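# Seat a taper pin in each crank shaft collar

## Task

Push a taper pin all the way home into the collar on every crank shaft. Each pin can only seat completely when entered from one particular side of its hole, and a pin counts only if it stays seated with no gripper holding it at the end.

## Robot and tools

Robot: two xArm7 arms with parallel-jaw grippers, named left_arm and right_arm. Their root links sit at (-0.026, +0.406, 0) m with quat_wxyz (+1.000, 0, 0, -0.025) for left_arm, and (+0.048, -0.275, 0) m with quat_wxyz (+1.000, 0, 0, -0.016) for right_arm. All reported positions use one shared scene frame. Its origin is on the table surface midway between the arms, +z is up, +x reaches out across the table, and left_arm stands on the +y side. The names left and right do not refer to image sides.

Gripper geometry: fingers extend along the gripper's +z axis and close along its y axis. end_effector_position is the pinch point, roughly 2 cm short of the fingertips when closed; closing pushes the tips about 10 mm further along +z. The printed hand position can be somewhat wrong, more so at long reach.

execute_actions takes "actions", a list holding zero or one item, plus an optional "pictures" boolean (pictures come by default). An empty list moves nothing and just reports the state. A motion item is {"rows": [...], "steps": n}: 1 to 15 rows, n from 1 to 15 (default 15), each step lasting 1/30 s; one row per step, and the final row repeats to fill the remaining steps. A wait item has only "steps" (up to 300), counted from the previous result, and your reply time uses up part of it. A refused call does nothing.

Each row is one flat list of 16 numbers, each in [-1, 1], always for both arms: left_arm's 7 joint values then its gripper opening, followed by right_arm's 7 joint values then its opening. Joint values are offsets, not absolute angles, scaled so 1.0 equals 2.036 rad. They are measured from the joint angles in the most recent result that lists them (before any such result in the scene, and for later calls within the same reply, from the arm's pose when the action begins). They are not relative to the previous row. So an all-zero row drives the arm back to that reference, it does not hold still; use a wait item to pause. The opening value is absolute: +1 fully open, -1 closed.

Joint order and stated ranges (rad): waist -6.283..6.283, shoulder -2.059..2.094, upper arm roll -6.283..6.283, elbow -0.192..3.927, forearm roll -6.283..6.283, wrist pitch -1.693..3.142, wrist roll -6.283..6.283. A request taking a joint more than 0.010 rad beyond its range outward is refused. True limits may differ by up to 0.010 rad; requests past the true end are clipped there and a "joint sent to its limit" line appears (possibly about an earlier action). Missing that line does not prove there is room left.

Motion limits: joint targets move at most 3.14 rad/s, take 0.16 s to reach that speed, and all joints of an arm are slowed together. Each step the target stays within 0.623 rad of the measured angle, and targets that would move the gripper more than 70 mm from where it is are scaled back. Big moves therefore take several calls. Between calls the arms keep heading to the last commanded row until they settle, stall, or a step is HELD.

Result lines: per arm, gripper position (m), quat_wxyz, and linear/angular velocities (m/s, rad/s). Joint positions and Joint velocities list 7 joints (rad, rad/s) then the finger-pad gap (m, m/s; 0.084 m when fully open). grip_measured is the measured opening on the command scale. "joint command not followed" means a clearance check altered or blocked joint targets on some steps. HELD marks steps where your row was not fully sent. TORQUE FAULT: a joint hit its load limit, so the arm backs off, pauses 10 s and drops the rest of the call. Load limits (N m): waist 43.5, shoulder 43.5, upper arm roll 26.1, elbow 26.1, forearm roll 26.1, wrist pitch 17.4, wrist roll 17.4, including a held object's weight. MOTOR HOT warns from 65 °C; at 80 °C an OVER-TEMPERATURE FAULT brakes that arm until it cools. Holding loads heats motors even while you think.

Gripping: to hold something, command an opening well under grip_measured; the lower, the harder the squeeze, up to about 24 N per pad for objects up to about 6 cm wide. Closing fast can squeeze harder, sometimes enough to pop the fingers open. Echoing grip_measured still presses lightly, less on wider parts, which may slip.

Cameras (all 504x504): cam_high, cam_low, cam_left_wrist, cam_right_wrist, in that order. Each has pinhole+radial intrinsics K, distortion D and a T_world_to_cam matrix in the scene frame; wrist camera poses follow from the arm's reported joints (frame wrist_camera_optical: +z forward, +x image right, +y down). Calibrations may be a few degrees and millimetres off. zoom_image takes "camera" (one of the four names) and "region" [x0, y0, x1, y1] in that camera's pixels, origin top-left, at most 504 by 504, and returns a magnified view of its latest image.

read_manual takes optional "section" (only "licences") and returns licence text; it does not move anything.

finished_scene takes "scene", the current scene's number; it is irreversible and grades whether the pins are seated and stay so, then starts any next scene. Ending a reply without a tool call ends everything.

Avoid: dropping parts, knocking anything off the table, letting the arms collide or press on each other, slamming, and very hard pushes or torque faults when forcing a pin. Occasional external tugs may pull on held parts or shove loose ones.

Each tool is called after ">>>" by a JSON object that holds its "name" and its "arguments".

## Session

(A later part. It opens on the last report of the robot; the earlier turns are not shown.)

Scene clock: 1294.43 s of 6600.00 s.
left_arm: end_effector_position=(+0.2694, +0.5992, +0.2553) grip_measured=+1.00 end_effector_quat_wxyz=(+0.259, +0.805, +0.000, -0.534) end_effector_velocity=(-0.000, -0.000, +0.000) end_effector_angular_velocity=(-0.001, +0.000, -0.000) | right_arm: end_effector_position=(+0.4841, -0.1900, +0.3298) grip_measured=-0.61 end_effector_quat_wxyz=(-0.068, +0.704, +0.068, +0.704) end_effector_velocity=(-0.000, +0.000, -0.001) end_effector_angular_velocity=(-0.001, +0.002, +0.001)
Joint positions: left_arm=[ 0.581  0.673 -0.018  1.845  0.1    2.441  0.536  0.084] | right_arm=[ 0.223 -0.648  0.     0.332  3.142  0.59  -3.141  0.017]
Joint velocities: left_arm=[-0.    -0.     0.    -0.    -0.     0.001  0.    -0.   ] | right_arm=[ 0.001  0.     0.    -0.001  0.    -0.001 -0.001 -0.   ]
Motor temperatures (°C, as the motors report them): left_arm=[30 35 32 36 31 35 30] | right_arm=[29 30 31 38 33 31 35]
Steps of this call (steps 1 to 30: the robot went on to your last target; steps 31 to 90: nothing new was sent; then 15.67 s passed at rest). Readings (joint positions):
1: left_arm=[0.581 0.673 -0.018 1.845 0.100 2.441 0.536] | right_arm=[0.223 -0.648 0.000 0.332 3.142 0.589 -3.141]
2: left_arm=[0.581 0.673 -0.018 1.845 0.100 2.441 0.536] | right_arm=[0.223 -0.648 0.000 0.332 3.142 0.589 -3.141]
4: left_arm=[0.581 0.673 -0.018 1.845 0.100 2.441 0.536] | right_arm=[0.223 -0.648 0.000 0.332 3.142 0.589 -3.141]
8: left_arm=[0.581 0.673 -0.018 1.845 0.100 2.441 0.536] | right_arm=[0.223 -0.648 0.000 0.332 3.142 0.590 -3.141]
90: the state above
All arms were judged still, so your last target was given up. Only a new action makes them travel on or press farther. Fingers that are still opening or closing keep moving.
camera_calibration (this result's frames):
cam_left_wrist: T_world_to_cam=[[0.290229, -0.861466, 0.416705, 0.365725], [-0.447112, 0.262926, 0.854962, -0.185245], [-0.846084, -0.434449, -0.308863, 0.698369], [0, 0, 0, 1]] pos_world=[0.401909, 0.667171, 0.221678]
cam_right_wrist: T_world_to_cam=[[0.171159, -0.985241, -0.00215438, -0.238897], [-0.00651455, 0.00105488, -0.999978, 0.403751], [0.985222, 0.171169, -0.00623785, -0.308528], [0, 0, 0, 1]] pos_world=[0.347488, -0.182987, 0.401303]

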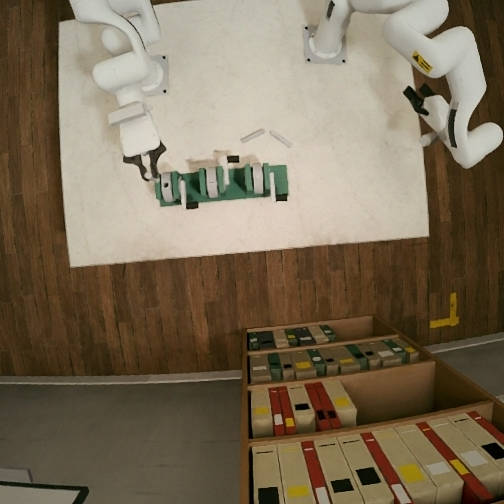

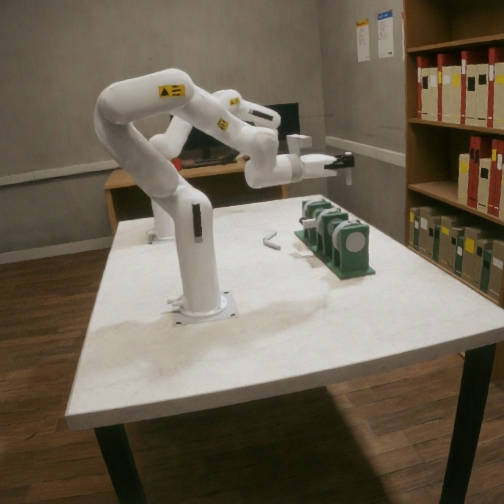

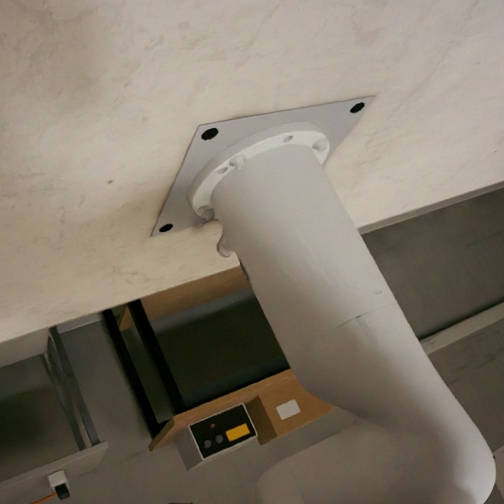

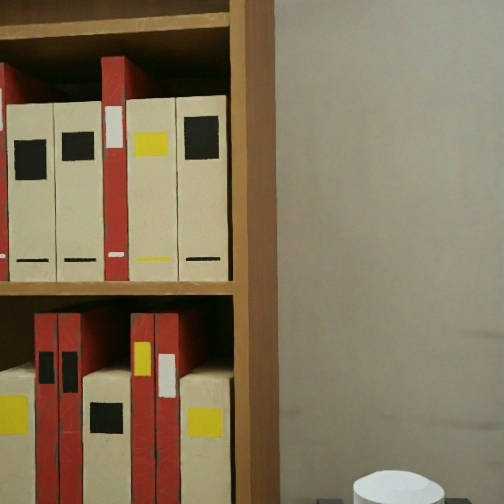

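>>> {"name": "execute_actions", "arguments": {"actions": [{"rows":[[0,0,0,0,0,0,0,1,0,0.03,0,-0.021,0,0.05,0,-0.95],[0,0,0,0,0,0,0,1,0,0.03,0,-0.021,0,0.05,0,-0.95],[0,0,0,0,0,0,0,1,0,0.0584,0,-0.0422,0,0.1012,0,-0.95],[0,0,0,0,0,0,0,1,0,0.0584,0,-0.0422,0,0.1012,0,-0.95],[0,0,0,0,0,0,0,1,0,0.0584,0,-0.0422,0,0.1012,0,-0.95],[0,0,0,0,0,0,0,1,0,0.0584,0,-0.0422,0,0.1012,0,-0.95],[0,0,0,0,0,0,0,1,0,0.09,0,-0.054,0,0.145,0,-0.95],[0,0,0,0,0,0,0,1,0,0.09,0,-0.054,0,0.145,0,-0.95],[0,0,0,0,0,0,0,1,0,0.09,0,-0.054,0,0.145,0,-0.95],[0,0,0,0,0,0,0,1,0,0.1288,0,-0.0642,0,0.1934,0,-0.95]],"steps":15}]}}

>>> {"name": "zoom_image", "arguments": {"camera": "cam_low", "region": [290, 150, 390, 250]}}

Scene clock: 1310.97 s of 6600.00 s.
left_arm: end_effector_position=(+0.2694, +0.5992, +0.2553) grip_measured=+1.00 end_effector_quat_wxyz=(+0.259, +0.805, +0.000, -0.534) end_effector_velocity=(+0.000, -0.000, +0.000) end_effector_angular_velocity=(-0.001, -0.002, -0.000) | right_arm: end_effector_position=(+0.4839, -0.1900, +0.2437) grip_measured=-0.61 end_effector_quat_wxyz=(-0.068, +0.706, +0.068, +0.702) end_effector_velocity=(-0.009, -0.002, -0.079) end_effector_angular_velocity=(-0.005, +0.016, +0.000)
Joint positions: left_arm=[ 0.581  0.673 -0.018  1.845  0.1    2.441  0.536  0.084] | right_arm=[ 0.223 -0.406  0.     0.206  3.142  0.953 -3.141  0.017]
Joint velocities: left_arm=[-0.    -0.001  0.     0.    -0.001  0.     0.001  0.   ] | right_arm=[-0.001  0.262  0.    -0.093 -0.001  0.339 -0.001  0.   ]
Motor temperatures (°C, as the motors report them): left_arm=[30 35 32 36 31 35 30] | right_arm=[29 30 31 39 33 31 35]
Steps of this call (steps 1 to 90: nothing new was sent; then 13.03 s passed at rest; steps 91 to 105: all 15 steps of this action). Readings (joint positions):
91: left_arm=[0.581 0.673 -0.018 1.845 0.100 2.441 0.536] | right_arm=[0.223 -0.648 0.000 0.332 3.142 0.590 -3.141]
92: left_arm=[0.581 0.673 -0.018 1.845 0.100 2.441 0.536] | right_arm=[0.223 -0.645 0.000 0.330 3.142 0.597 -3.141]
94: left_arm=[0.581 0.673 -0.018 1.845 0.100 2.441 0.536] | right_arm=[0.223 -0.619 0.000 0.313 3.142 0.647 -3.141]
98: left_arm=[0.581 0.673 -0.018 1.845 0.100 2.441 0.536] | right_arm=[0.223 -0.542 0.000 0.254 3.142 0.768 -3.141]
105: the state above
camera_calibration (this result's frames):
cam_left_wrist: T_world_to_cam=[[0.290229, -0.861466, 0.416705, 0.365725], [-0.447112, 0.262926, 0.854962, -0.185245], [-0.846084, -0.434449, -0.308863, 0.698369], [0, 0, 0, 1]] pos_world=[0.401909, 0.667171, 0.221678]
cam_right_wrist: T_world_to_cam=[[0.171277, -0.985221, -0.00200701, -0.23912], [-0.0113346, 0.0000665112, -0.999936, 0.319824], [0.985158, 0.171289, -0.0111557, -0.30757], [0, 0, 0, 1]] pos_world=[0.347586, -0.182924, 0.315893]

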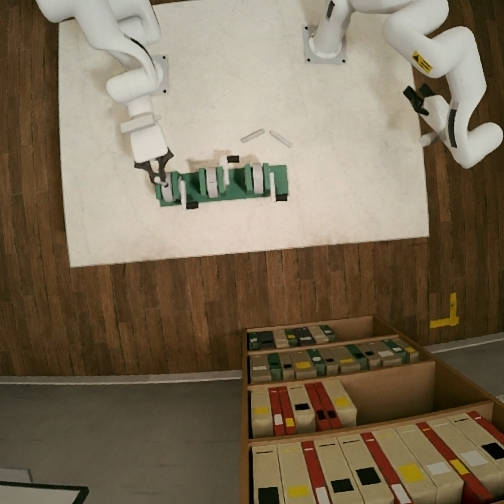

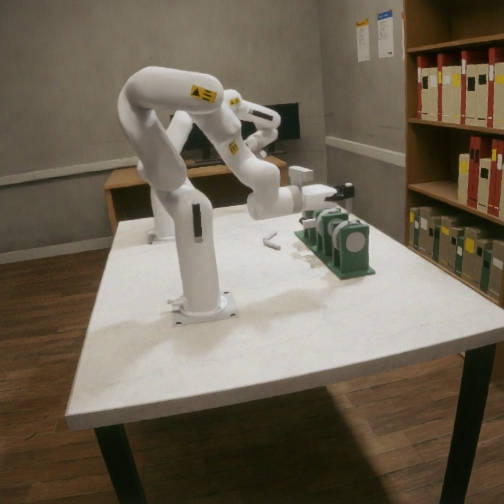

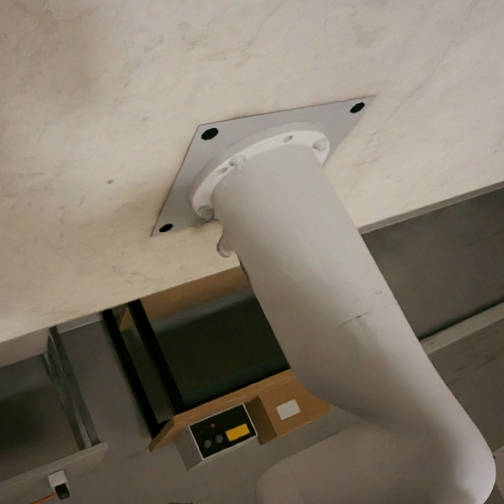

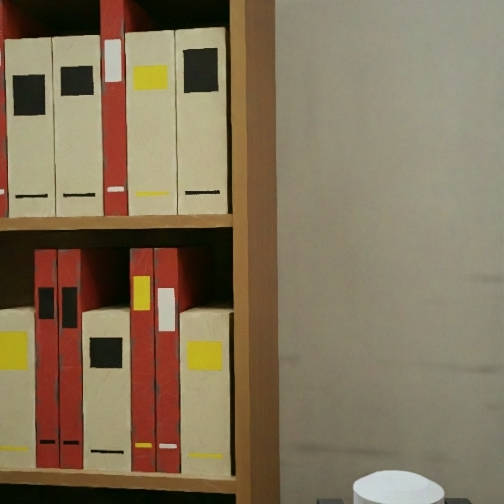

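Region (290, 150, 390, 250) of cam_low's 504x504 image, scaled by 5.040, with more detail than that image has.

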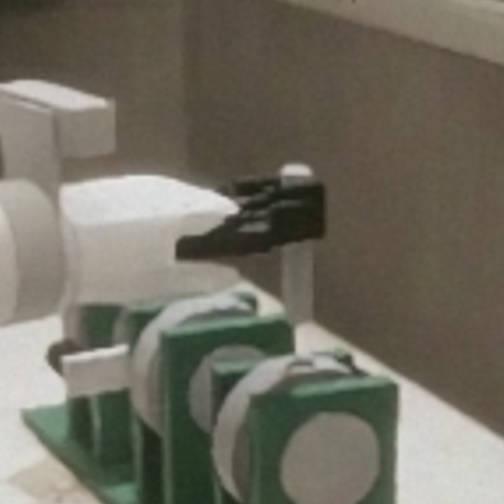

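>>> {"name": "execute_actions", "arguments": {"actions": []}}

>>> {"name": "zoom_image", "arguments": {"camera": "cam_low", "region": [320, 190, 380, 250]}}

Scene clock: 1318.93 s of 6600.00 s.
left_arm: end_effector_position=(+0.2694, +0.5992, +0.2553) grip_measured=+1.00 end_effector_quat_wxyz=(+0.259, +0.805, +0.000, -0.534) end_effector_velocity=(-0.000, +0.000, -0.000) end_effector_angular_velocity=(-0.000, +0.001, -0.000) | right_arm: end_effector_position=(+0.4842, -0.1900, +0.2401) grip_measured=-0.61 end_effector_quat_wxyz=(-0.068, +0.704, +0.068, +0.704) end_effector_velocity=(-0.000, +0.000, -0.001) end_effector_angular_velocity=(+0.001, +0.003, +0.001)
Joint positions: left_arm=[ 0.581  0.673 -0.018  1.845  0.1    2.441  0.536  0.084] | right_arm=[ 0.223 -0.386  0.     0.201  3.142  0.983 -3.141  0.017]
Joint velocities: left_arm=[ 0.    -0.     0.    -0.001  0.    -0.     0.    -0.   ] | right_arm=[ 0.     0.002  0.    -0.001  0.    -0.     0.002 -0.   ]
Motor temperatures (°C, as the motors report them): left_arm=[30 35 32 36 31 35 30] | right_arm=[29 30 31 39 33 31 35]
Steps of this call (steps 1 to 30: the robot went on to your last target; steps 31 to 90: nothing new was sent; then 4.97 s passed at rest). Readings (joint positions):
1: left_arm=[0.581 0.673 -0.018 1.845 0.100 2.441 0.536] | right_arm=[0.223 -0.399 0.000 0.204 3.142 0.963 -3.141]
2: left_arm=[0.581 0.673 -0.018 1.845 0.100 2.441 0.536] | right_arm=[0.223 -0.395 0.000 0.203 3.142 0.969 -3.141]
4: left_arm=[0.581 0.673 -0.018 1.845 0.100 2.441 0.536] | right_arm=[0.223 -0.391 0.000 0.203 3.142 0.977 -3.141]
8: left_arm=[0.581 0.673 -0.018 1.845 0.100 2.441 0.536] | right_arm=[0.223 -0.388 0.000 0.202 3.142 0.982 -3.141]
90: the state above
All arms were judged still, so your last target was given up. Only a new action makes them travel on or press farther. Fingers that are still opening or closing keep moving.
camera_calibration (this result's frames):
cam_left_wrist: T_world_to_cam=[[0.290229, -0.861466, 0.416705, 0.365725], [-0.447112, 0.262927, 0.854962, -0.185245], [-0.846084, -0.434449, -0.308863, 0.698369], [0, 0, 0, 1]] pos_world=[0.401909, 0.667171, 0.221678]
cam_right_wrist: T_world_to_cam=[[0.171139, -0.985244, -0.00216552, -0.239088], [-0.00571417, 0.00120535, -0.999983, 0.313734], [0.98523, 0.171149, -0.00542357, -0.3094], [0, 0, 0, 1]] pos_world=[0.34754, -0.182985, 0.311533]

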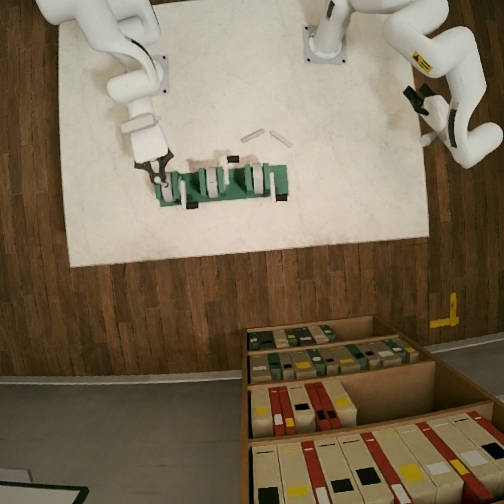

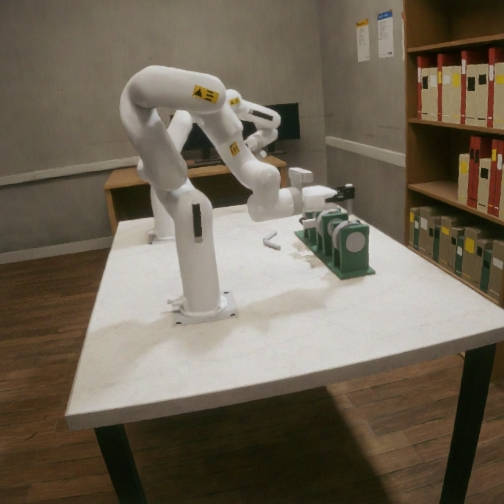

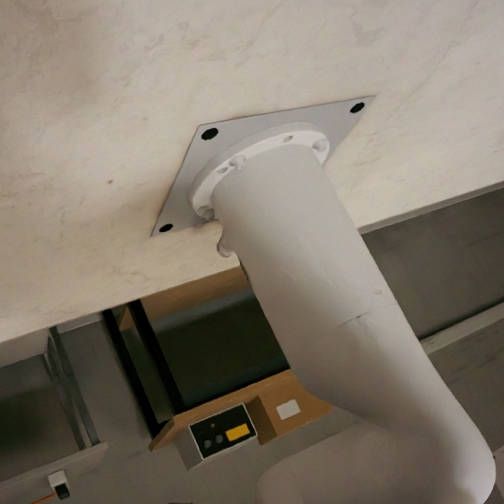

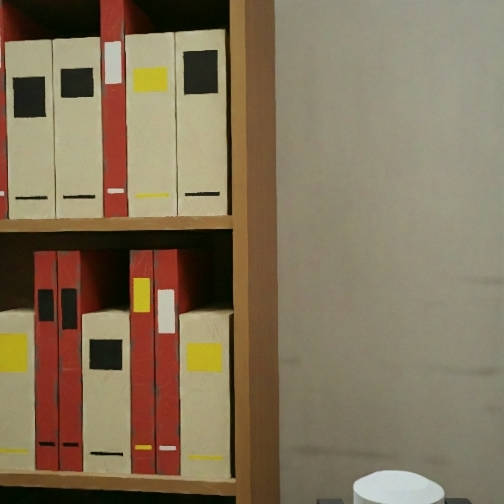

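Region (320, 190, 380, 250) of cam_low's 504x504 image, scaled by 8.400, with more detail than that image has.

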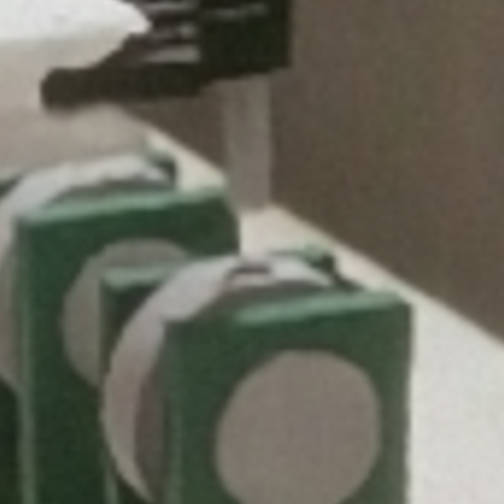

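>>> {"name": "execute_actions", "arguments": {"actions": [{"rows":[[0,0,0,0,0,0,0,1,0,0.008,0,-0.0012,0,0.009,0,-0.95],[0,0,0,0,0,0,0,1,0,0.014,0,-0.0022,0,0.016,0,-0.95],[0,0,0,0,0,0,0,1,0,0.020,0,-0.0031,0,0.023,0,-0.95],[0,0,0,0,0,0,0,1,0,0.026,0,-0.004,0,0.030,0,-0.95],[0,0,0,0,0,0,0,1,0,0.031,0,-0.0046,0,0.0355,0,-0.95],[0,0,0,0,0,0,0,1,0,0.035,0,-0.0051,0,0.040,0,-0.95],[0,0,0,0,0,0,0,1,0,0.039,0,-0.0056,0,0.0447,0,-0.95],[0,0,0,0,0,0,0,1,0,0.043,0,-0.0061,0,0.0493,0,-0.95],[0,0,0,0,0,0,0,1,0,0.047,0,-0.0066,0,0.0539,0,-0.95],[0,0,0,0,0,0,0,1,0,0.051,0,-0.0071,0,0.0585,0,-0.95],[0,0,0,0,0,0,0,1,0,0.0542,0,-0.0075,0,0.0621,0,-0.95]],"steps":15}]}}

>>> {"name": "execute_actions", "arguments": {"actions": [{"steps":20}]}}

>>> {"name": "zoom_image", "arguments": {"camera": "cam_low", "region": [320, 190, 380, 250]}}

Scene clock: 1333.80 s of 6600.00 s.
left_arm: end_effector_position=(+0.2694, +0.5992, +0.2553) grip_measured=+1.00 end_effector_quat_wxyz=(+0.259, +0.805, +0.000, -0.534) end_effector_velocity=(-0.000, -0.000, +0.000) end_effector_angular_velocity=(-0.001, +0.002, +0.000) | right_arm: end_effector_position=(+0.4852, -0.1899, +0.2179) grip_measured=-0.61 end_effector_quat_wxyz=(-0.068, +0.702, +0.067, +0.705) end_effector_velocity=(+0.004, -0.000, -0.003) end_effector_angular_velocity=(+0.006, -0.026, -0.002)
Joint positions: left_arm=[ 0.581  0.673 -0.018  1.845  0.1    2.441  0.536  0.084] | right_arm=[ 0.223 -0.282 -0.     0.188  3.142  1.105 -3.141  0.017]
Joint velocities: left_arm=[-0.     0.001  0.     0.001 -0.     0.002 -0.     0.   ] | right_arm=[-0.     0.049 -0.001  0.001  0.     0.074  0.     0.   ]
Motor temperatures (°C, as the motors report them): left_arm=[30 35 32 36 31 35 30] | right_arm=[29 30 31 38 33 31 35]
Steps of this call (steps 1 to 90: nothing new was sent; then 11.37 s passed at rest; steps 91 to 105: all 15 steps of this action). Readings (joint positions):
91: left_arm=[0.581 0.673 -0.018 1.845 0.100 2.441 0.536] | right_arm=[0.223 -0.386 0.000 0.201 3.142 0.984 -3.141]
92: left_arm=[0.581 0.673 -0.018 1.845 0.100 2.441 0.536] | right_arm=[0.223 -0.383 0.000 0.201 3.142 0.989 -3.141]
94: left_arm=[0.581 0.673 -0.018 1.845 0.100 2.441 0.536] | right_arm=[0.223 -0.366 0.000 0.199 3.142 1.007 -3.141]
98: left_arm=[0.581 0.673 -0.018 1.845 0.100 2.441 0.536] | right_arm=[0.223 -0.326 0.000 0.192 3.142 1.052 -3.141]
105: the state above
camera_calibration (this result's frames):
cam_left_wrist: T_world_to_cam=[[0.290229, -0.861466, 0.416705, 0.365725], [-0.447112, 0.262927, 0.854962, -0.185245], [-0.846084, -0.434449, -0.308863, 0.698369], [0, 0, 0, 1]] pos_world=[0.401909, 0.667171, 0.221678]
cam_right_wrist: T_world_to_cam=[[0.170855, -0.985293, -0.00232207, -0.23907], [-0.00139941, 0.00211406, -0.999997, 0.289644], [0.985295, 0.170858, -0.00101763, -0.311496], [0, 0, 0, 1]] pos_world=[0.348167, -0.182944, 0.28877]

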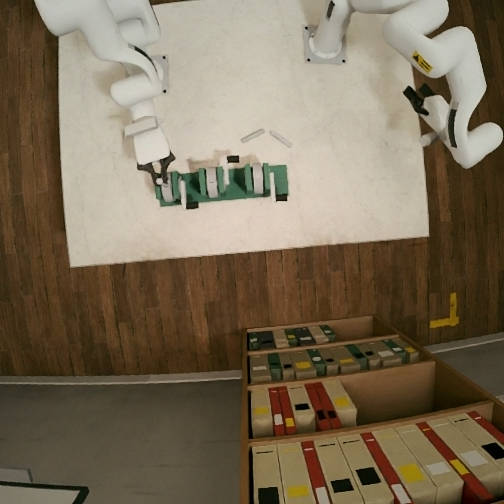

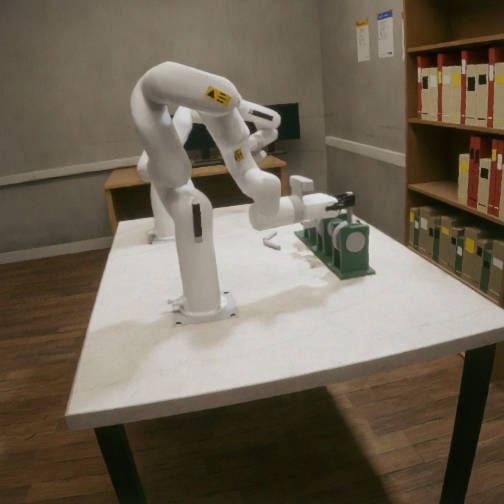

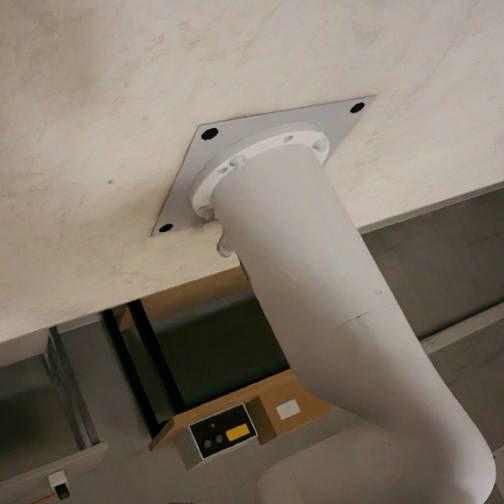

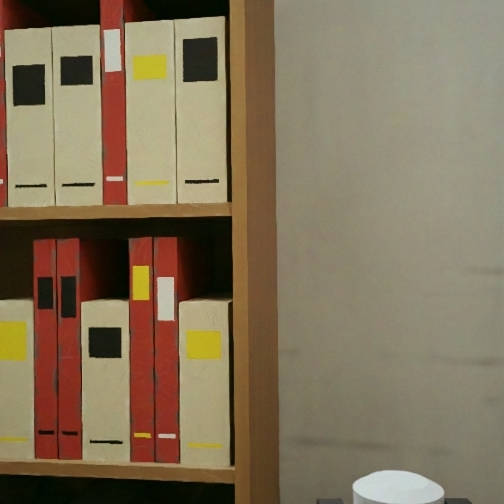

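Scene clock: 1334.47 s of 6600.00 s.
left_arm: end_effector_position=(+0.2694, +0.5992, +0.2553) grip_measured=+1.00 end_effector_quat_wxyz=(+0.259, +0.805, +0.000, -0.534) end_effector_velocity=(-0.000, -0.000, -0.000) end_effector_angular_velocity=(-0.001, +0.001, -0.000) | right_arm: end_effector_position=(+0.4851, -0.1900, +0.2169) grip_measured=-0.61 end_effector_quat_wxyz=(-0.068, +0.702, +0.067, +0.706) end_effector_velocity=(-0.001, +0.001, -0.003) end_effector_angular_velocity=(-0.000, +0.006, +0.002)
Joint positions: left_arm=[ 0.581  0.673 -0.018  1.845  0.1    2.441  0.536  0.084] | right_arm=[ 0.223 -0.277 -0.     0.188  3.142  1.111 -3.141  0.017]
Joint velocities: left_arm=[ 0.    -0.     0.    -0.001 -0.    -0.     0.     0.   ] | right_arm=[ 0.     0.003  0.002 -0.003 -0.    -0.     0.002  0.   ]
Motor temperatures (°C, as the motors report them): left_arm=[30 35 32 36 31 35 30] | right_arm=[29 30 31 38 33 31 35]
Steps of this call (steps 1 to 15: the robot went on to your last target; steps 16 to 20: nothing new was sent). Readings (joint positions):
1: left_arm=[0.581 0.673 -0.018 1.845 0.100 2.441 0.536] | right_arm=[0.223 -0.280 -0.000 0.188 3.142 1.107 -3.141]
2: left_arm=[0.581 0.673 -0.018 1.845 0.100 2.441 0.536] | right_arm=[0.223 -0.279 -0.000 0.188 3.142 1.109 -3.141]
4: left_arm=[0.581 0.673 -0.018 1.845 0.100 2.441 0.536] | right_arm=[0.223 -0.278 -0.000 0.188 3.142 1.110 -3.141]
8: left_arm=[0.581 0.673 -0.018 1.845 0.100 2.441 0.536] | right_arm=[0.223 -0.278 -0.000 0.188 3.142 1.111 -3.141]
20: the state above
All arms were judged still, so your last target was given up. Only a new action makes them travel on or press farther. Fingers that are still opening or closing keep moving.
camera_calibration (this result's frames):
cam_left_wrist: T_world_to_cam=[[0.290229, -0.861466, 0.416705, 0.365725], [-0.447112, 0.262926, 0.854962, -0.185245], [-0.846084, -0.434449, -0.308863, 0.698369], [0, 0, 0, 1]] pos_world=[0.401909, 0.667171, 0.221678]
cam_right_wrist: T_world_to_cam=[[0.170799, -0.985303, -0.00233751, -0.239068], [-0.00115016, 0.00217299, -0.999997, 0.288502], [0.985305, 0.170801, -0.000762116, -0.311506], [0, 0, 0, 1]] pos_world=[0.348093, -0.182976, 0.287705]

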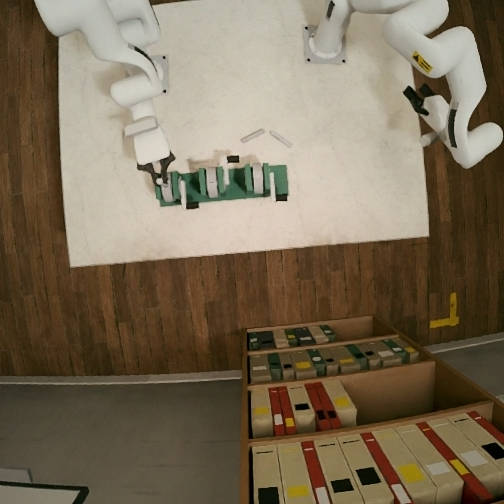

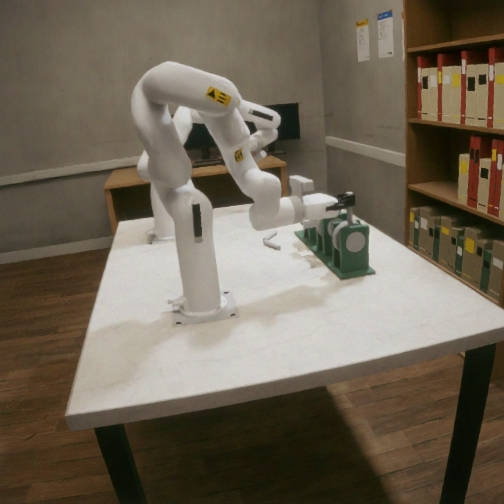

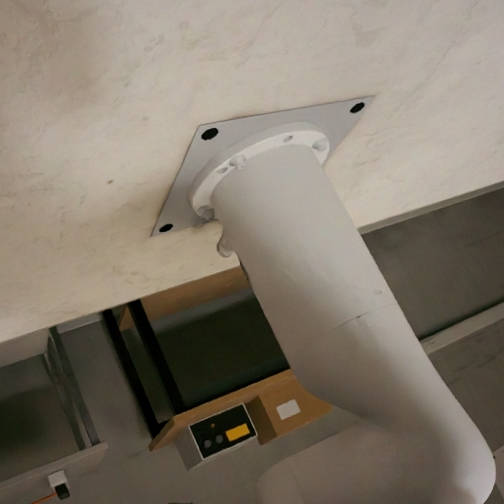

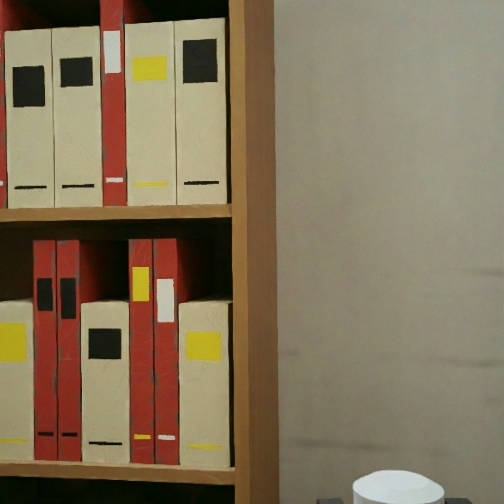

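Region (320, 190, 380, 250) of cam_low's 504x504 image, scaled by 8.400, with more detail than that image has.

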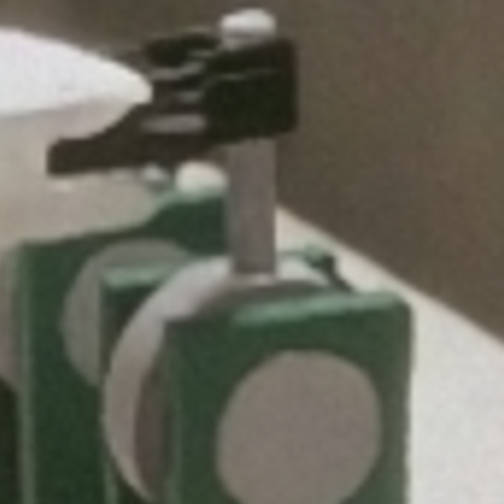

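>>> {"name": "execute_actions", "arguments": {"actions": [{"rows":[[0,0,0,0,0,0,0,1,0,0.005,0,0,0,0.005,0,-0.95],[0,0,0,0,0,0,0,1,0,0.009,0,-0.0004,0,0.009,0,-0.95],[0,0,0,0,0,0,0,1,0,0.013,0,-0.0006,0,0.013,0,-0.95],[0,0,0,0,0,0,0,1,0,0.017,0,-0.0008,0,0.017,0,-0.95],[0,0,0,0,0,0,0,1,0,0.021,0,-0.001,0,0.0205,0,-0.95],[0,0,0,0,0,0,0,1,0,0.025,0,-0.0012,0,0.0245,0,-0.95],[0,0,0,0,0,0,0,1,0,0.029,0,-0.0013,0,0.0285,0,-0.95],[0,0,0,0,0,0,0,1,0,0.033,0,-0.0015,0,0.032,0,-0.95],[0,0,0,0,0,0,0,1,0,0.036,0,-0.0016,0,0.035,0,-0.95],[0,0,0,0,0,0,0,1,0,0.0383,0,-0.0017,0,0.0374,0,-0.95]],"steps":15}], "pictures": false}}

>>> {"name": "execute_actions", "arguments": {"actions": [{"steps":20}]}}

>>> {"name": "zoom_image", "arguments": {"camera": "cam_low", "region": [320, 190, 380, 250]}}

Scene clock: 1347.37 s of 6600.00 s.
left_arm: end_effector_position=(+0.2694, +0.5992, +0.2553) grip_measured=+1.00 end_effector_quat_wxyz=(+0.259, +0.805, +0.000, -0.534) end_effector_velocity=(+0.000, +0.000, +0.000) end_effector_angular_velocity=(+0.001, -0.002, -0.000) | right_arm: end_effector_position=(+0.4851, -0.1902, +0.2006) grip_measured=-0.62 end_effector_quat_wxyz=(-0.068, +0.704, +0.067, +0.704) end_effector_velocity=(+0.002, +0.000, -0.002) end_effector_angular_velocity=(-0.000, -0.010, -0.000)
Joint positions: left_arm=[ 0.581  0.673 -0.018  1.845  0.1    2.441  0.536  0.084] | right_arm=[ 0.223 -0.201 -0.     0.184  3.142  1.187 -3.141  0.017]
Joint velocities: left_arm=[-0.    -0.001  0.     0.     0.    -0.     0.     0.   ] | right_arm=[ 0.     0.027 -0.001  0.003 -0.     0.033 -0.002 -0.   ]
Motor temperatures (°C, as the motors report them): left_arm=[30 35 32 36 31 35 30] | right_arm=[29 30 31 36 33 31 35]
Steps of this call (steps 1 to 90: nothing new was sent; then 9.40 s passed at rest; steps 91 to 105: all 15 steps of this action). Readings (joint positions):
91: left_arm=[0.581 0.673 -0.018 1.845 0.100 2.441 0.536] | right_arm=[0.223 -0.276 0.000 0.186 3.142 1.113 -3.141]
92: left_arm=[0.581 0.673 -0.018 1.845 0.100 2.441 0.536] | right_arm=[0.223 -0.273 0.000 0.186 3.142 1.116 -3.141]
94: left_arm=[0.581 0.673 -0.018 1.845 0.100 2.441 0.536] | right_arm=[0.223 -0.263 0.000 0.187 3.142 1.127 -3.141]
98: left_arm=[0.581 0.673 -0.018 1.845 0.100 2.441 0.536] | right_arm=[0.223 -0.233 -0.000 0.185 3.142 1.156 -3.141]
105: the state above

Scene clock: 1348.03 s of 6600.00 s.
left_arm: end_effector_position=(+0.2694, +0.5992, +0.2553) grip_measured=+1.00 end_effector_quat_wxyz=(+0.259, +0.805, +0.000, -0.534) end_effector_velocity=(-0.000, -0.000, +0.000) end_effector_angular_velocity=(-0.000, -0.000, +0.000) | right_arm: end_effector_position=(+0.4853, -0.1900, +0.2003) grip_measured=-0.62 end_effector_quat_wxyz=(-0.068, +0.703, +0.067, +0.704) end_effector_velocity=(-0.000, -0.001, -0.000) end_effector_angular_velocity=(-0.000, +0.001, -0.001)
Joint positions: left_arm=[ 0.581  0.673 -0.018  1.845  0.1    2.441  0.536  0.084] | right_arm=[ 0.223 -0.199 -0.     0.184  3.142  1.189 -3.141  0.017]
Joint velocities: left_arm=[ 0.    -0.001  0.     0.    -0.     0.001  0.     0.   ] | right_arm=[ 0.    -0.    -0.001 -0.001  0.    -0.    -0.     0.   ]
Motor temperatures (°C, as the motors report them): left_arm=[30 35 32 36 31 35 30] | right_arm=[29 30 31 36 33 31 35]
Steps of this call (steps 1 to 15: the robot went on to your last target; steps 16 to 20: nothing new was sent). Readings (joint positions):
1: left_arm=[0.581 0.673 -0.018 1.845 0.100 2.441 0.536] | right_arm=[0.223 -0.201 -0.000 0.184 3.142 1.187 -3.141]
2: left_arm=[0.581 0.673 -0.018 1.845 0.100 2.441 0.536] | right_arm=[0.223 -0.200 -0.000 0.184 3.142 1.188 -3.141]
4: left_arm=[0.581 0.673 -0.018 1.845 0.100 2.441 0.536] | right_arm=[0.223 -0.200 -0.000 0.184 3.142 1.189 -3.141]
8: left_arm=[0.581 0.673 -0.018 1.845 0.100 2.441 0.536] | right_arm=[0.223 -0.199 -0.000 0.184 3.142 1.189 -3.141]
20: the state above
All arms were judged still, so your last target was given up. Only a new action makes them travel on or press farther. Fingers that are still opening or closing keep moving.
camera_calibration (this result's frames):
cam_left_wrist: T_world_to_cam=[[0.290229, -0.861466, 0.416705, 0.365725], [-0.447112, 0.262926, 0.854962, -0.185245], [-0.846084, -0.434449, -0.308863, 0.698369], [0, 0, 0, 1]] pos_world=[0.401909, 0.667171, 0.221678]
cam_right_wrist: T_world_to_cam=[[0.170641, -0.985331, -0.00227265, -0.239106], [-0.00413917, 0.00158963, -0.99999, 0.273281], [0.985325, 0.170649, -0.00380719, -0.311065], [0, 0, 0, 1]] pos_world=[0.348433, -0.18295, 0.27155]

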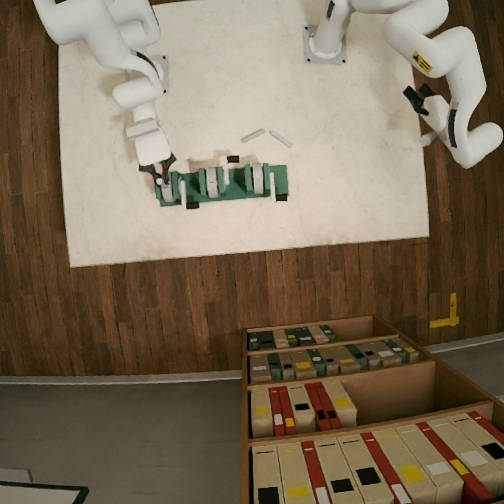

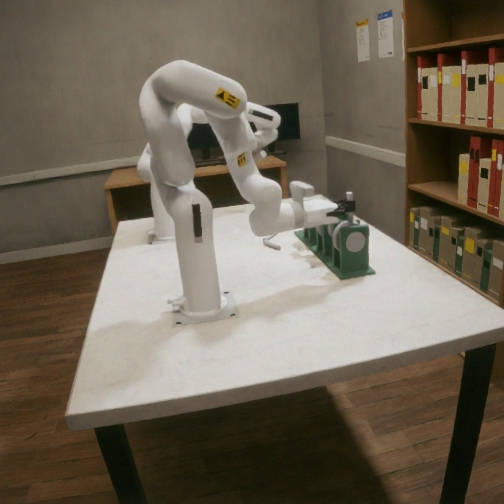

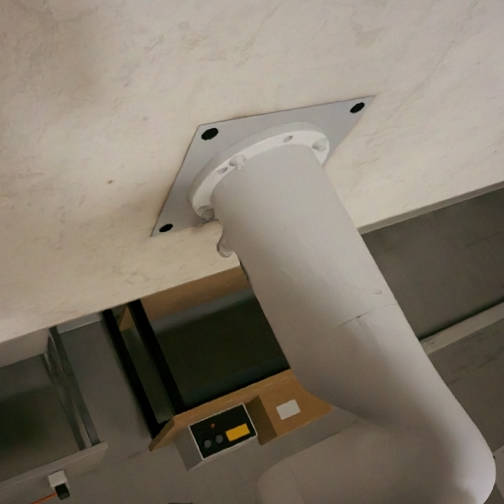

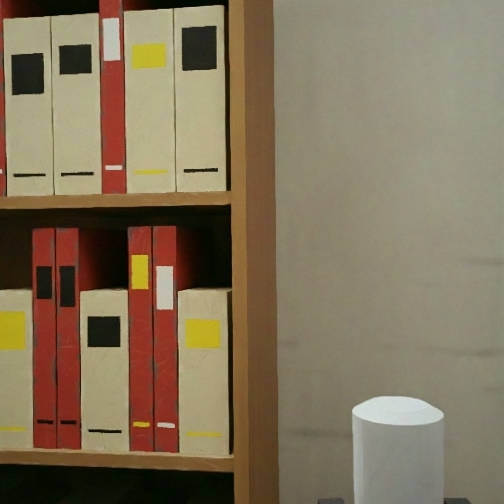

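Region (320, 190, 380, 250) of cam_low's 504x504 image, scaled by 8.400, with more detail than that image has.

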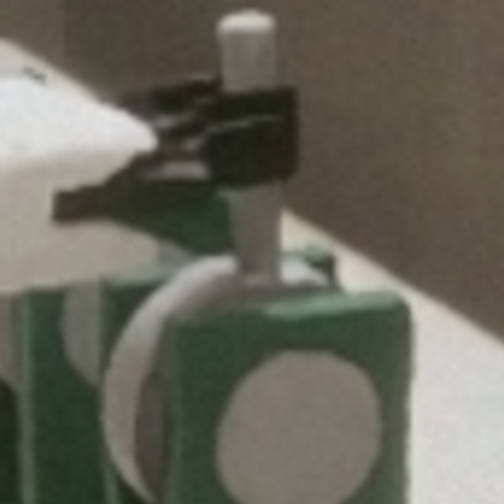

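>>> {"name": "zoom_image", "arguments": {"camera": "cam_high", "region": [140, 150, 200, 210]}}

Region (140, 150, 200, 210) of cam_high's 504x504 image, scaled by 8.400, with more detail than that image has.

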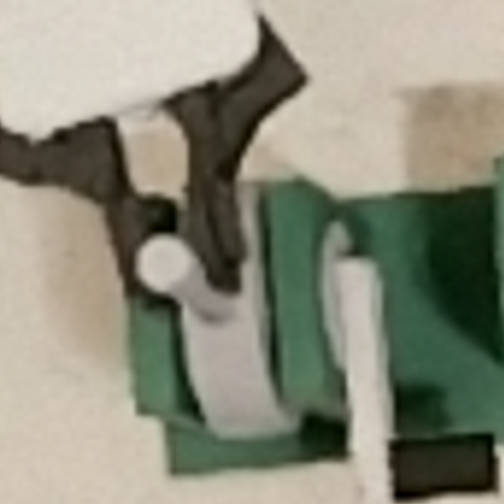

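>>> {"name": "execute_actions", "arguments": {"actions": [{"rows":[[0,0,0,0,0,0,0,1,0,-0.02,0,0.001,0,-0.02,0,-0.95],[0,0,0,0,0,0,0,1,0,-0.038,0,0.001,0,-0.039,0,-0.95],[0,0,0,0,0,0,0,1,0,-0.06,0,0.003,0,-0.065,0,-0.95],[0,0,0,0,0,0,0,1,0,-0.0917,0,0.0085,0,-0.1008,0,-0.95],[0,0,0,0,0,0,0,1,0,-0.0917,0,0.0085,0,-0.1008,0,-0.95],[0,0,0,0,0,0,0,1,0,-0.125,0,0.018,0,-0.145,0,-0.95],[0,0,0,0,0,0,0,1,0,-0.162,0,0.0305,0,-0.193,0,-0.95]],"steps":15}], "pictures": false}}

Scene clock: 1407.10 s of 6600.00 s.
left_arm: end_effector_position=(+0.2694, +0.5992, +0.2553) grip_measured=+1.00 end_effector_quat_wxyz=(+0.259, +0.805, +0.000, -0.534) end_effector_velocity=(+0.000, +0.000, +0.000) end_effector_angular_velocity=(+0.001, -0.001, -0.000) | right_arm: end_effector_position=(+0.4843, -0.1899, +0.2766) grip_measured=-0.62 end_effector_quat_wxyz=(-0.068, +0.704, +0.068, +0.704) end_effector_velocity=(-0.014, -0.004, +0.001) end_effector_angular_velocity=(-0.013, +0.069, -0.003)
Joint positions: left_arm=[ 0.581  0.673 -0.018  1.845  0.1    2.441  0.536  0.084] | right_arm=[ 0.224 -0.518  0.     0.242  3.142  0.81  -3.141  0.017]
Joint velocities: left_arm=[-0.    -0.001 -0.     0.     0.    -0.001  0.    -0.   ] | right_arm=[-0.001 -0.097 -0.001 -0.002  0.001 -0.165 -0.001  0.   ]
Motor temperatures (°C, as the motors report them): left_arm=[30 36 32 36 31 35 30] | right_arm=[29 30 31 35 33 32 35]
Steps of this call (steps 1 to 90: nothing new was sent; then 55.57 s passed at rest; steps 91 to 105: all 15 steps of this action). Readings (joint positions):
91: left_arm=[0.581 0.673 -0.018 1.845 0.100 2.441 0.536] | right_arm=[0.223 -0.199 -0.000 0.184 3.142 1.189 -3.141]
92: left_arm=[0.581 0.673 -0.018 1.845 0.100 2.441 0.536] | right_arm=[0.223 -0.204 0.000 0.184 3.142 1.182 -3.141]
94: left_arm=[0.581 0.673 -0.018 1.845 0.100 2.441 0.536] | right_arm=[0.223 -0.239 0.000 0.180 3.142 1.137 -3.141]
98: left_arm=[0.581 0.673 -0.018 1.845 0.100 2.441 0.536] | right_arm=[0.224 -0.373 0.002 0.195 3.141 0.980 -3.141]
105: the state above

>>> {"name": "execute_actions", "arguments": {"actions": [{"rows":[[0,0,0,0,0,0,0,1,-0.0354,0.1807,0,0.3084,0,-0.5108,0,-0.95]],"steps":15}], "pictures": false}}

>>> {"name": "execute_actions", "arguments": {"actions": [{"steps":10}], "pictures": false}}

Scene clock: 1412.83 s of 6600.00 s.
left_arm: end_effector_position=(+0.2694, +0.5992, +0.2553) grip_measured=+1.00 end_effector_quat_wxyz=(+0.259, +0.805, +0.000, -0.534) end_effector_velocity=(-0.000, -0.000, -0.001) end_effector_angular_velocity=(-0.000, +0.002, +0.000) | right_arm: end_effector_position=(+0.5227, -0.2157, +0.2272) grip_measured=-0.62 end_effector_quat_wxyz=(-0.027, +0.903, +0.056, +0.426) end_effector_velocity=(-0.151, -0.040, -0.115) end_effector_angular_velocity=(-0.140, +1.119, -0.044)
Joint positions: left_arm=[ 0.581  0.673 -0.018  1.845  0.1    2.441  0.536  0.084] | right_arm=[ 0.155 -0.171 -0.     0.833  3.142 -0.122 -3.141  0.017]
Joint velocities: left_arm=[ 0.     0.001 -0.    -0.001  0.    -0.001 -0.001  0.   ] | right_arm=[-0.047  0.249  0.003  0.399 -0.    -1.278 -0.     0.   ]
Motor temperatures (°C, as the motors report them): left_arm=[30 36 32 36 31 35 30] | right_arm=[29 30 31 36 33 32 35]
Steps of this call (steps 1 to 30: the robot went on to your last target; steps 31 to 90: nothing new was sent; then 2.23 s passed at rest; steps 91 to 105: all 15 steps of this action). Readings (joint positions):
91: left_arm=[0.581 0.673 -0.018 1.845 0.100 2.441 0.536] | right_arm=[0.223 -0.528 -0.000 0.247 3.142 0.796 -3.141]
92: left_arm=[0.581 0.673 -0.018 1.845 0.100 2.441 0.536] | right_arm=[0.223 -0.525 -0.000 0.252 3.142 0.789 -3.141]
94: left_arm=[0.581 0.673 -0.018 1.845 0.100 2.441 0.536] | right_arm=[0.217 -0.496 0.000 0.298 3.142 0.738 -3.141]
98: left_arm=[0.581 0.673 -0.018 1.845 0.100 2.441 0.536] | right_arm=[0.188 -0.344 0.000 0.554 3.142 0.459 -3.141]
105: the state above

Scene clock: 1413.17 s of 6600.00 s.
left_arm: end_effector_position=(+0.2694, +0.5992, +0.2553) grip_measured=+1.00 end_effector_quat_wxyz=(+0.259, +0.805, +0.000, -0.534) end_effector_velocity=(-0.000, -0.000, -0.000) end_effector_angular_velocity=(-0.000, +0.001, -0.000) | right_arm: end_effector_position=(+0.5109, -0.2187, +0.2207) grip_measured=-0.62 end_effector_quat_wxyz=(-0.023, +0.921, +0.055, +0.385) end_effector_velocity=(-0.003, -0.001, -0.003) end_effector_angular_velocity=(-0.004, +0.027, +0.000)
Joint positions: left_arm=[ 0.581  0.673 -0.018  1.845  0.1    2.441  0.536  0.084] | right_arm=[ 0.152 -0.151  0.     0.869  3.142 -0.227 -3.141  0.017]
Joint velocities: left_arm=[ 0.     0.    -0.    -0.001  0.     0.    -0.     0.   ] | right_arm=[-0.001  0.011  0.001  0.012 -0.    -0.028 -0.     0.   ]
Motor temperatures (°C, as the motors report them): left_arm=[30 36 32 36 31 35 30] | right_arm=[29 30 31 36 33 32 35]
Steps of this call (steps 1 to 10: the robot went on to your last target). Readings (joint positions):
1: left_arm=[0.581 0.673 -0.018 1.845 0.100 2.441 0.536] | right_arm=[0.154 -0.164 -0.000 0.844 3.142 -0.157 -3.141]
2: left_arm=[0.581 0.673 -0.018 1.845 0.100 2.441 0.536] | right_arm=[0.153 -0.160 0.000 0.851 3.142 -0.180 -3.141]
4: left_arm=[0.581 0.673 -0.018 1.845 0.100 2.441 0.536] | right_arm=[0.152 -0.155 0.000 0.861 3.142 -0.206 -3.141]
8: left_arm=[0.581 0.673 -0.018 1.845 0.100 2.441 0.536] | right_arm=[0.152 -0.152 0.000 0.867 3.142 -0.224 -3.141]
10: the state above

>>> {"name": "execute_actions", "arguments": {"actions": [{"rows":[[0,0,0,0,0,0,0,1,0,0.05,0,0.2,0,-0.25,0,-0.95],[0,0,0,0,0,0,0,1,0,0.05,0,0.2,0,-0.25,0,-0.95],[0,0,0,0,0,0,0,1,0,0.05,0,0.2,0,-0.25,0,-0.95],[0,0,0,0,0,0,0,1,0,0.05,0,0.2,0,-0.25,0,-0.95],[0,0,0,0,0,0,0,1,0,0.05,0,0.2,0,-0.25,0,-0.95],[0,0,0,0,0,0,0,1,0,0.1834,0,0.3029,0,-0.509,0,-0.95]],"steps":15}], "pictures": false}}

>>> {"name": "execute_actions", "arguments": {"actions": [{"steps":20}]}}

Scene clock: 1419.07 s of 6600.00 s.
left_arm: end_effector_position=(+0.2694, +0.5992, +0.2553) grip_measured=+1.00 end_effector_quat_wxyz=(+0.259, +0.805, +0.000, -0.534) end_effector_velocity=(-0.000, -0.000, -0.001) end_effector_angular_velocity=(-0.003, +0.003, +0.000) | right_arm: end_effector_position=(+0.4515, -0.2258, +0.2546) grip_measured=-0.62 end_effector_quat_wxyz=(-0.003, +0.997, +0.060, +0.054) end_effector_velocity=(-0.215, -0.026, -0.006) end_effector_angular_velocity=(-0.170, +1.396, +0.002)
Joint positions: left_arm=[ 0.581  0.673 -0.018  1.845  0.1    2.441  0.536  0.084] | right_arm=[ 0.152  0.184  0.001  1.439  3.142 -1.148 -3.141  0.017]
Joint velocities: left_arm=[ 0.     0.002 -0.    -0.002 -0.001  0.     0.     0.   ] | right_arm=[ 0.     0.533  0.     0.48  -0.001 -1.353 -0.001  0.   ]
Motor temperatures (°C, as the motors report them): left_arm=[30 36 32 36 31 35 30] | right_arm=[29 30 31 36 33 32 35]
Steps of this call (steps 1 to 30: the robot went on to your last target; steps 31 to 90: nothing new was sent; then 2.40 s passed at rest; steps 91 to 105: all 15 steps of this action). Readings (joint positions):
91: left_arm=[0.581 0.673 -0.018 1.845 0.100 2.441 0.536] | right_arm=[0.151 -0.150 0.000 0.871 3.142 -0.231 -3.141]
92: left_arm=[0.581 0.673 -0.018 1.845 0.100 2.441 0.536] | right_arm=[0.151 -0.149 0.000 0.875 3.142 -0.237 -3.141]
94: left_arm=[0.581 0.673 -0.018 1.845 0.100 2.441 0.536] | right_arm=[0.151 -0.138 0.000 0.912 3.142 -0.288 -3.141]
98: left_arm=[0.581 0.673 -0.018 1.845 0.100 2.441 0.536] | right_arm=[0.152 -0.074 0.000 1.137 3.142 -0.561 -3.141]
105: the state above

Scene clock: 1419.73 s of 6600.00 s.
left_arm: end_effector_position=(+0.2694, +0.5992, +0.2553) grip_measured=+1.00 end_effector_quat_wxyz=(+0.259, +0.805, +0.000, -0.534) end_effector_velocity=(-0.000, -0.000, +0.000) end_effector_angular_velocity=(-0.001, +0.000, -0.000) | right_arm: end_effector_position=(+0.4352, -0.2279, +0.2599) grip_measured=-0.62 end_effector_quat_wxyz=(-0.000, +0.998, +0.060, +0.000) end_effector_velocity=(-0.000, -0.000, -0.000) end_effector_angular_velocity=(-0.001, +0.002, -0.002)
Joint positions: left_arm=[ 0.581  0.673 -0.018  1.845  0.1    2.441  0.536  0.084] | right_arm=[ 0.152  0.222  0.     1.485  3.142 -1.263 -3.141  0.017]
Joint velocities: left_arm=[ 0.    -0.     0.    -0.001  0.    -0.     0.001 -0.   ] | right_arm=[ 0.     0.001 -0.001  0.    -0.    -0.002  0.002 -0.   ]
Motor temperatures (°C, as the motors report them): left_arm=[30 36 32 36 31 35 30] | right_arm=[29 30 31 36 33 32 35]
Steps of this call (steps 1 to 20: the robot went on to your last target). Readings (joint positions):
1: left_arm=[0.581 0.673 -0.018 1.845 0.100 2.441 0.536] | right_arm=[0.152 0.198 0.001 1.452 3.142 -1.185 -3.141]
2: left_arm=[0.581 0.673 -0.018 1.845 0.100 2.441 0.536] | right_arm=[0.152 0.206 0.000 1.462 3.142 -1.210 -3.141]
4: left_arm=[0.581 0.673 -0.018 1.845 0.100 2.441 0.536] | right_arm=[0.152 0.214 0.000 1.474 3.142 -1.238 -3.141]
8: left_arm=[0.581 0.673 -0.018 1.845 0.100 2.441 0.536] | right_arm=[0.152 0.219 0.000 1.483 3.142 -1.257 -3.141]
20: the state above
camera_calibration (this result's frames):
cam_left_wrist: T_world_to_cam=[[0.290229, -0.861466, 0.416705, 0.365725], [-0.447112, 0.262927, 0.854962, -0.185245], [-0.846084, -0.434449, -0.308863, 0.698369], [0, 0, 0, 1]] pos_world=[0.401909, 0.667171, 0.221678]
cam_right_wrist: T_world_to_cam=[[0.118128, -0.9928, 0.0198713, -0.252333], [-0.992994, -0.118047, 0.00517869, 0.474535], [-0.00279564, -0.0203438, -0.999789, 0.390303], [0, 0, 0, 1]] pos_world=[0.502109, -0.186558, 0.392778]

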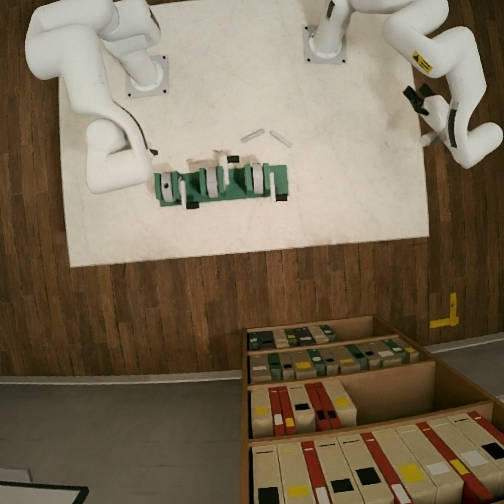

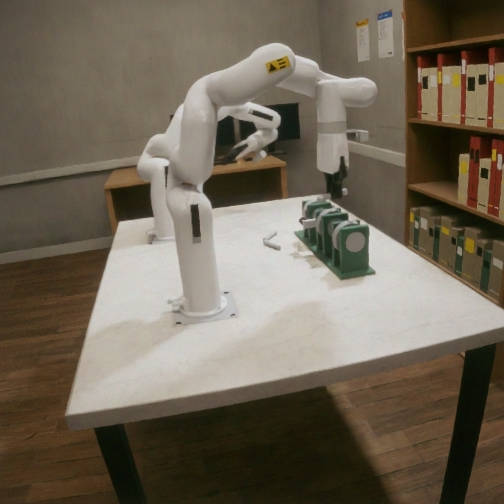

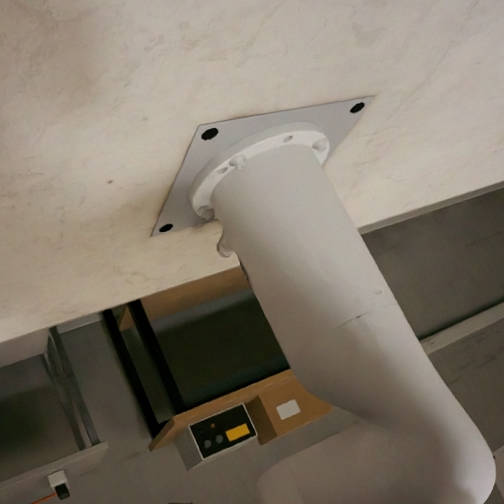

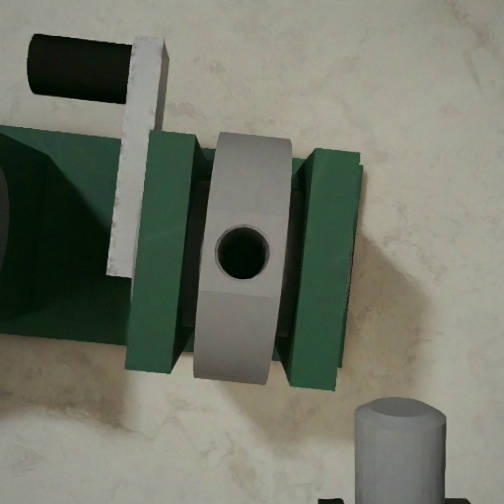

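>>> {"name": "zoom_image", "arguments": {"camera": "cam_right_wrist", "region": [180, 120, 320, 400]}}

Region (180, 120, 320, 400) of cam_right_wrist's 504x504 image, scaled by 1.800, with more detail than that image has.

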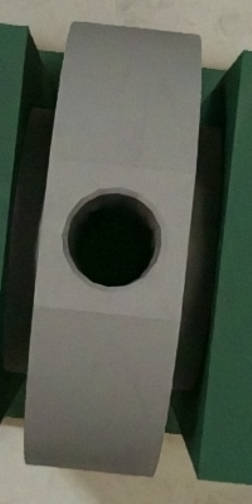

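>>> {"name": "zoom_image", "arguments": {"camera": "cam_right_wrist", "region": [203, 212, 283, 292]}}

Region (203, 212, 283, 292) of cam_right_wrist's 504x504 image, scaled by 6.300, with more detail than that image has.

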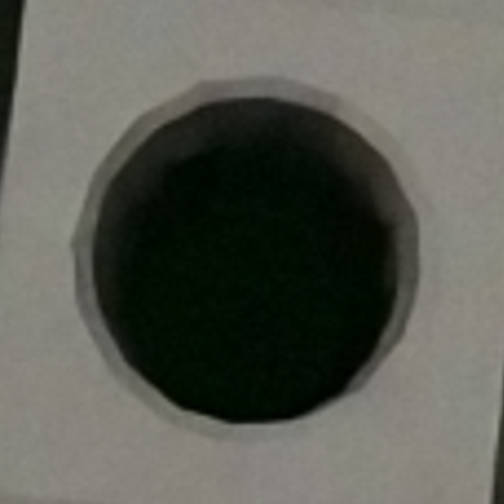

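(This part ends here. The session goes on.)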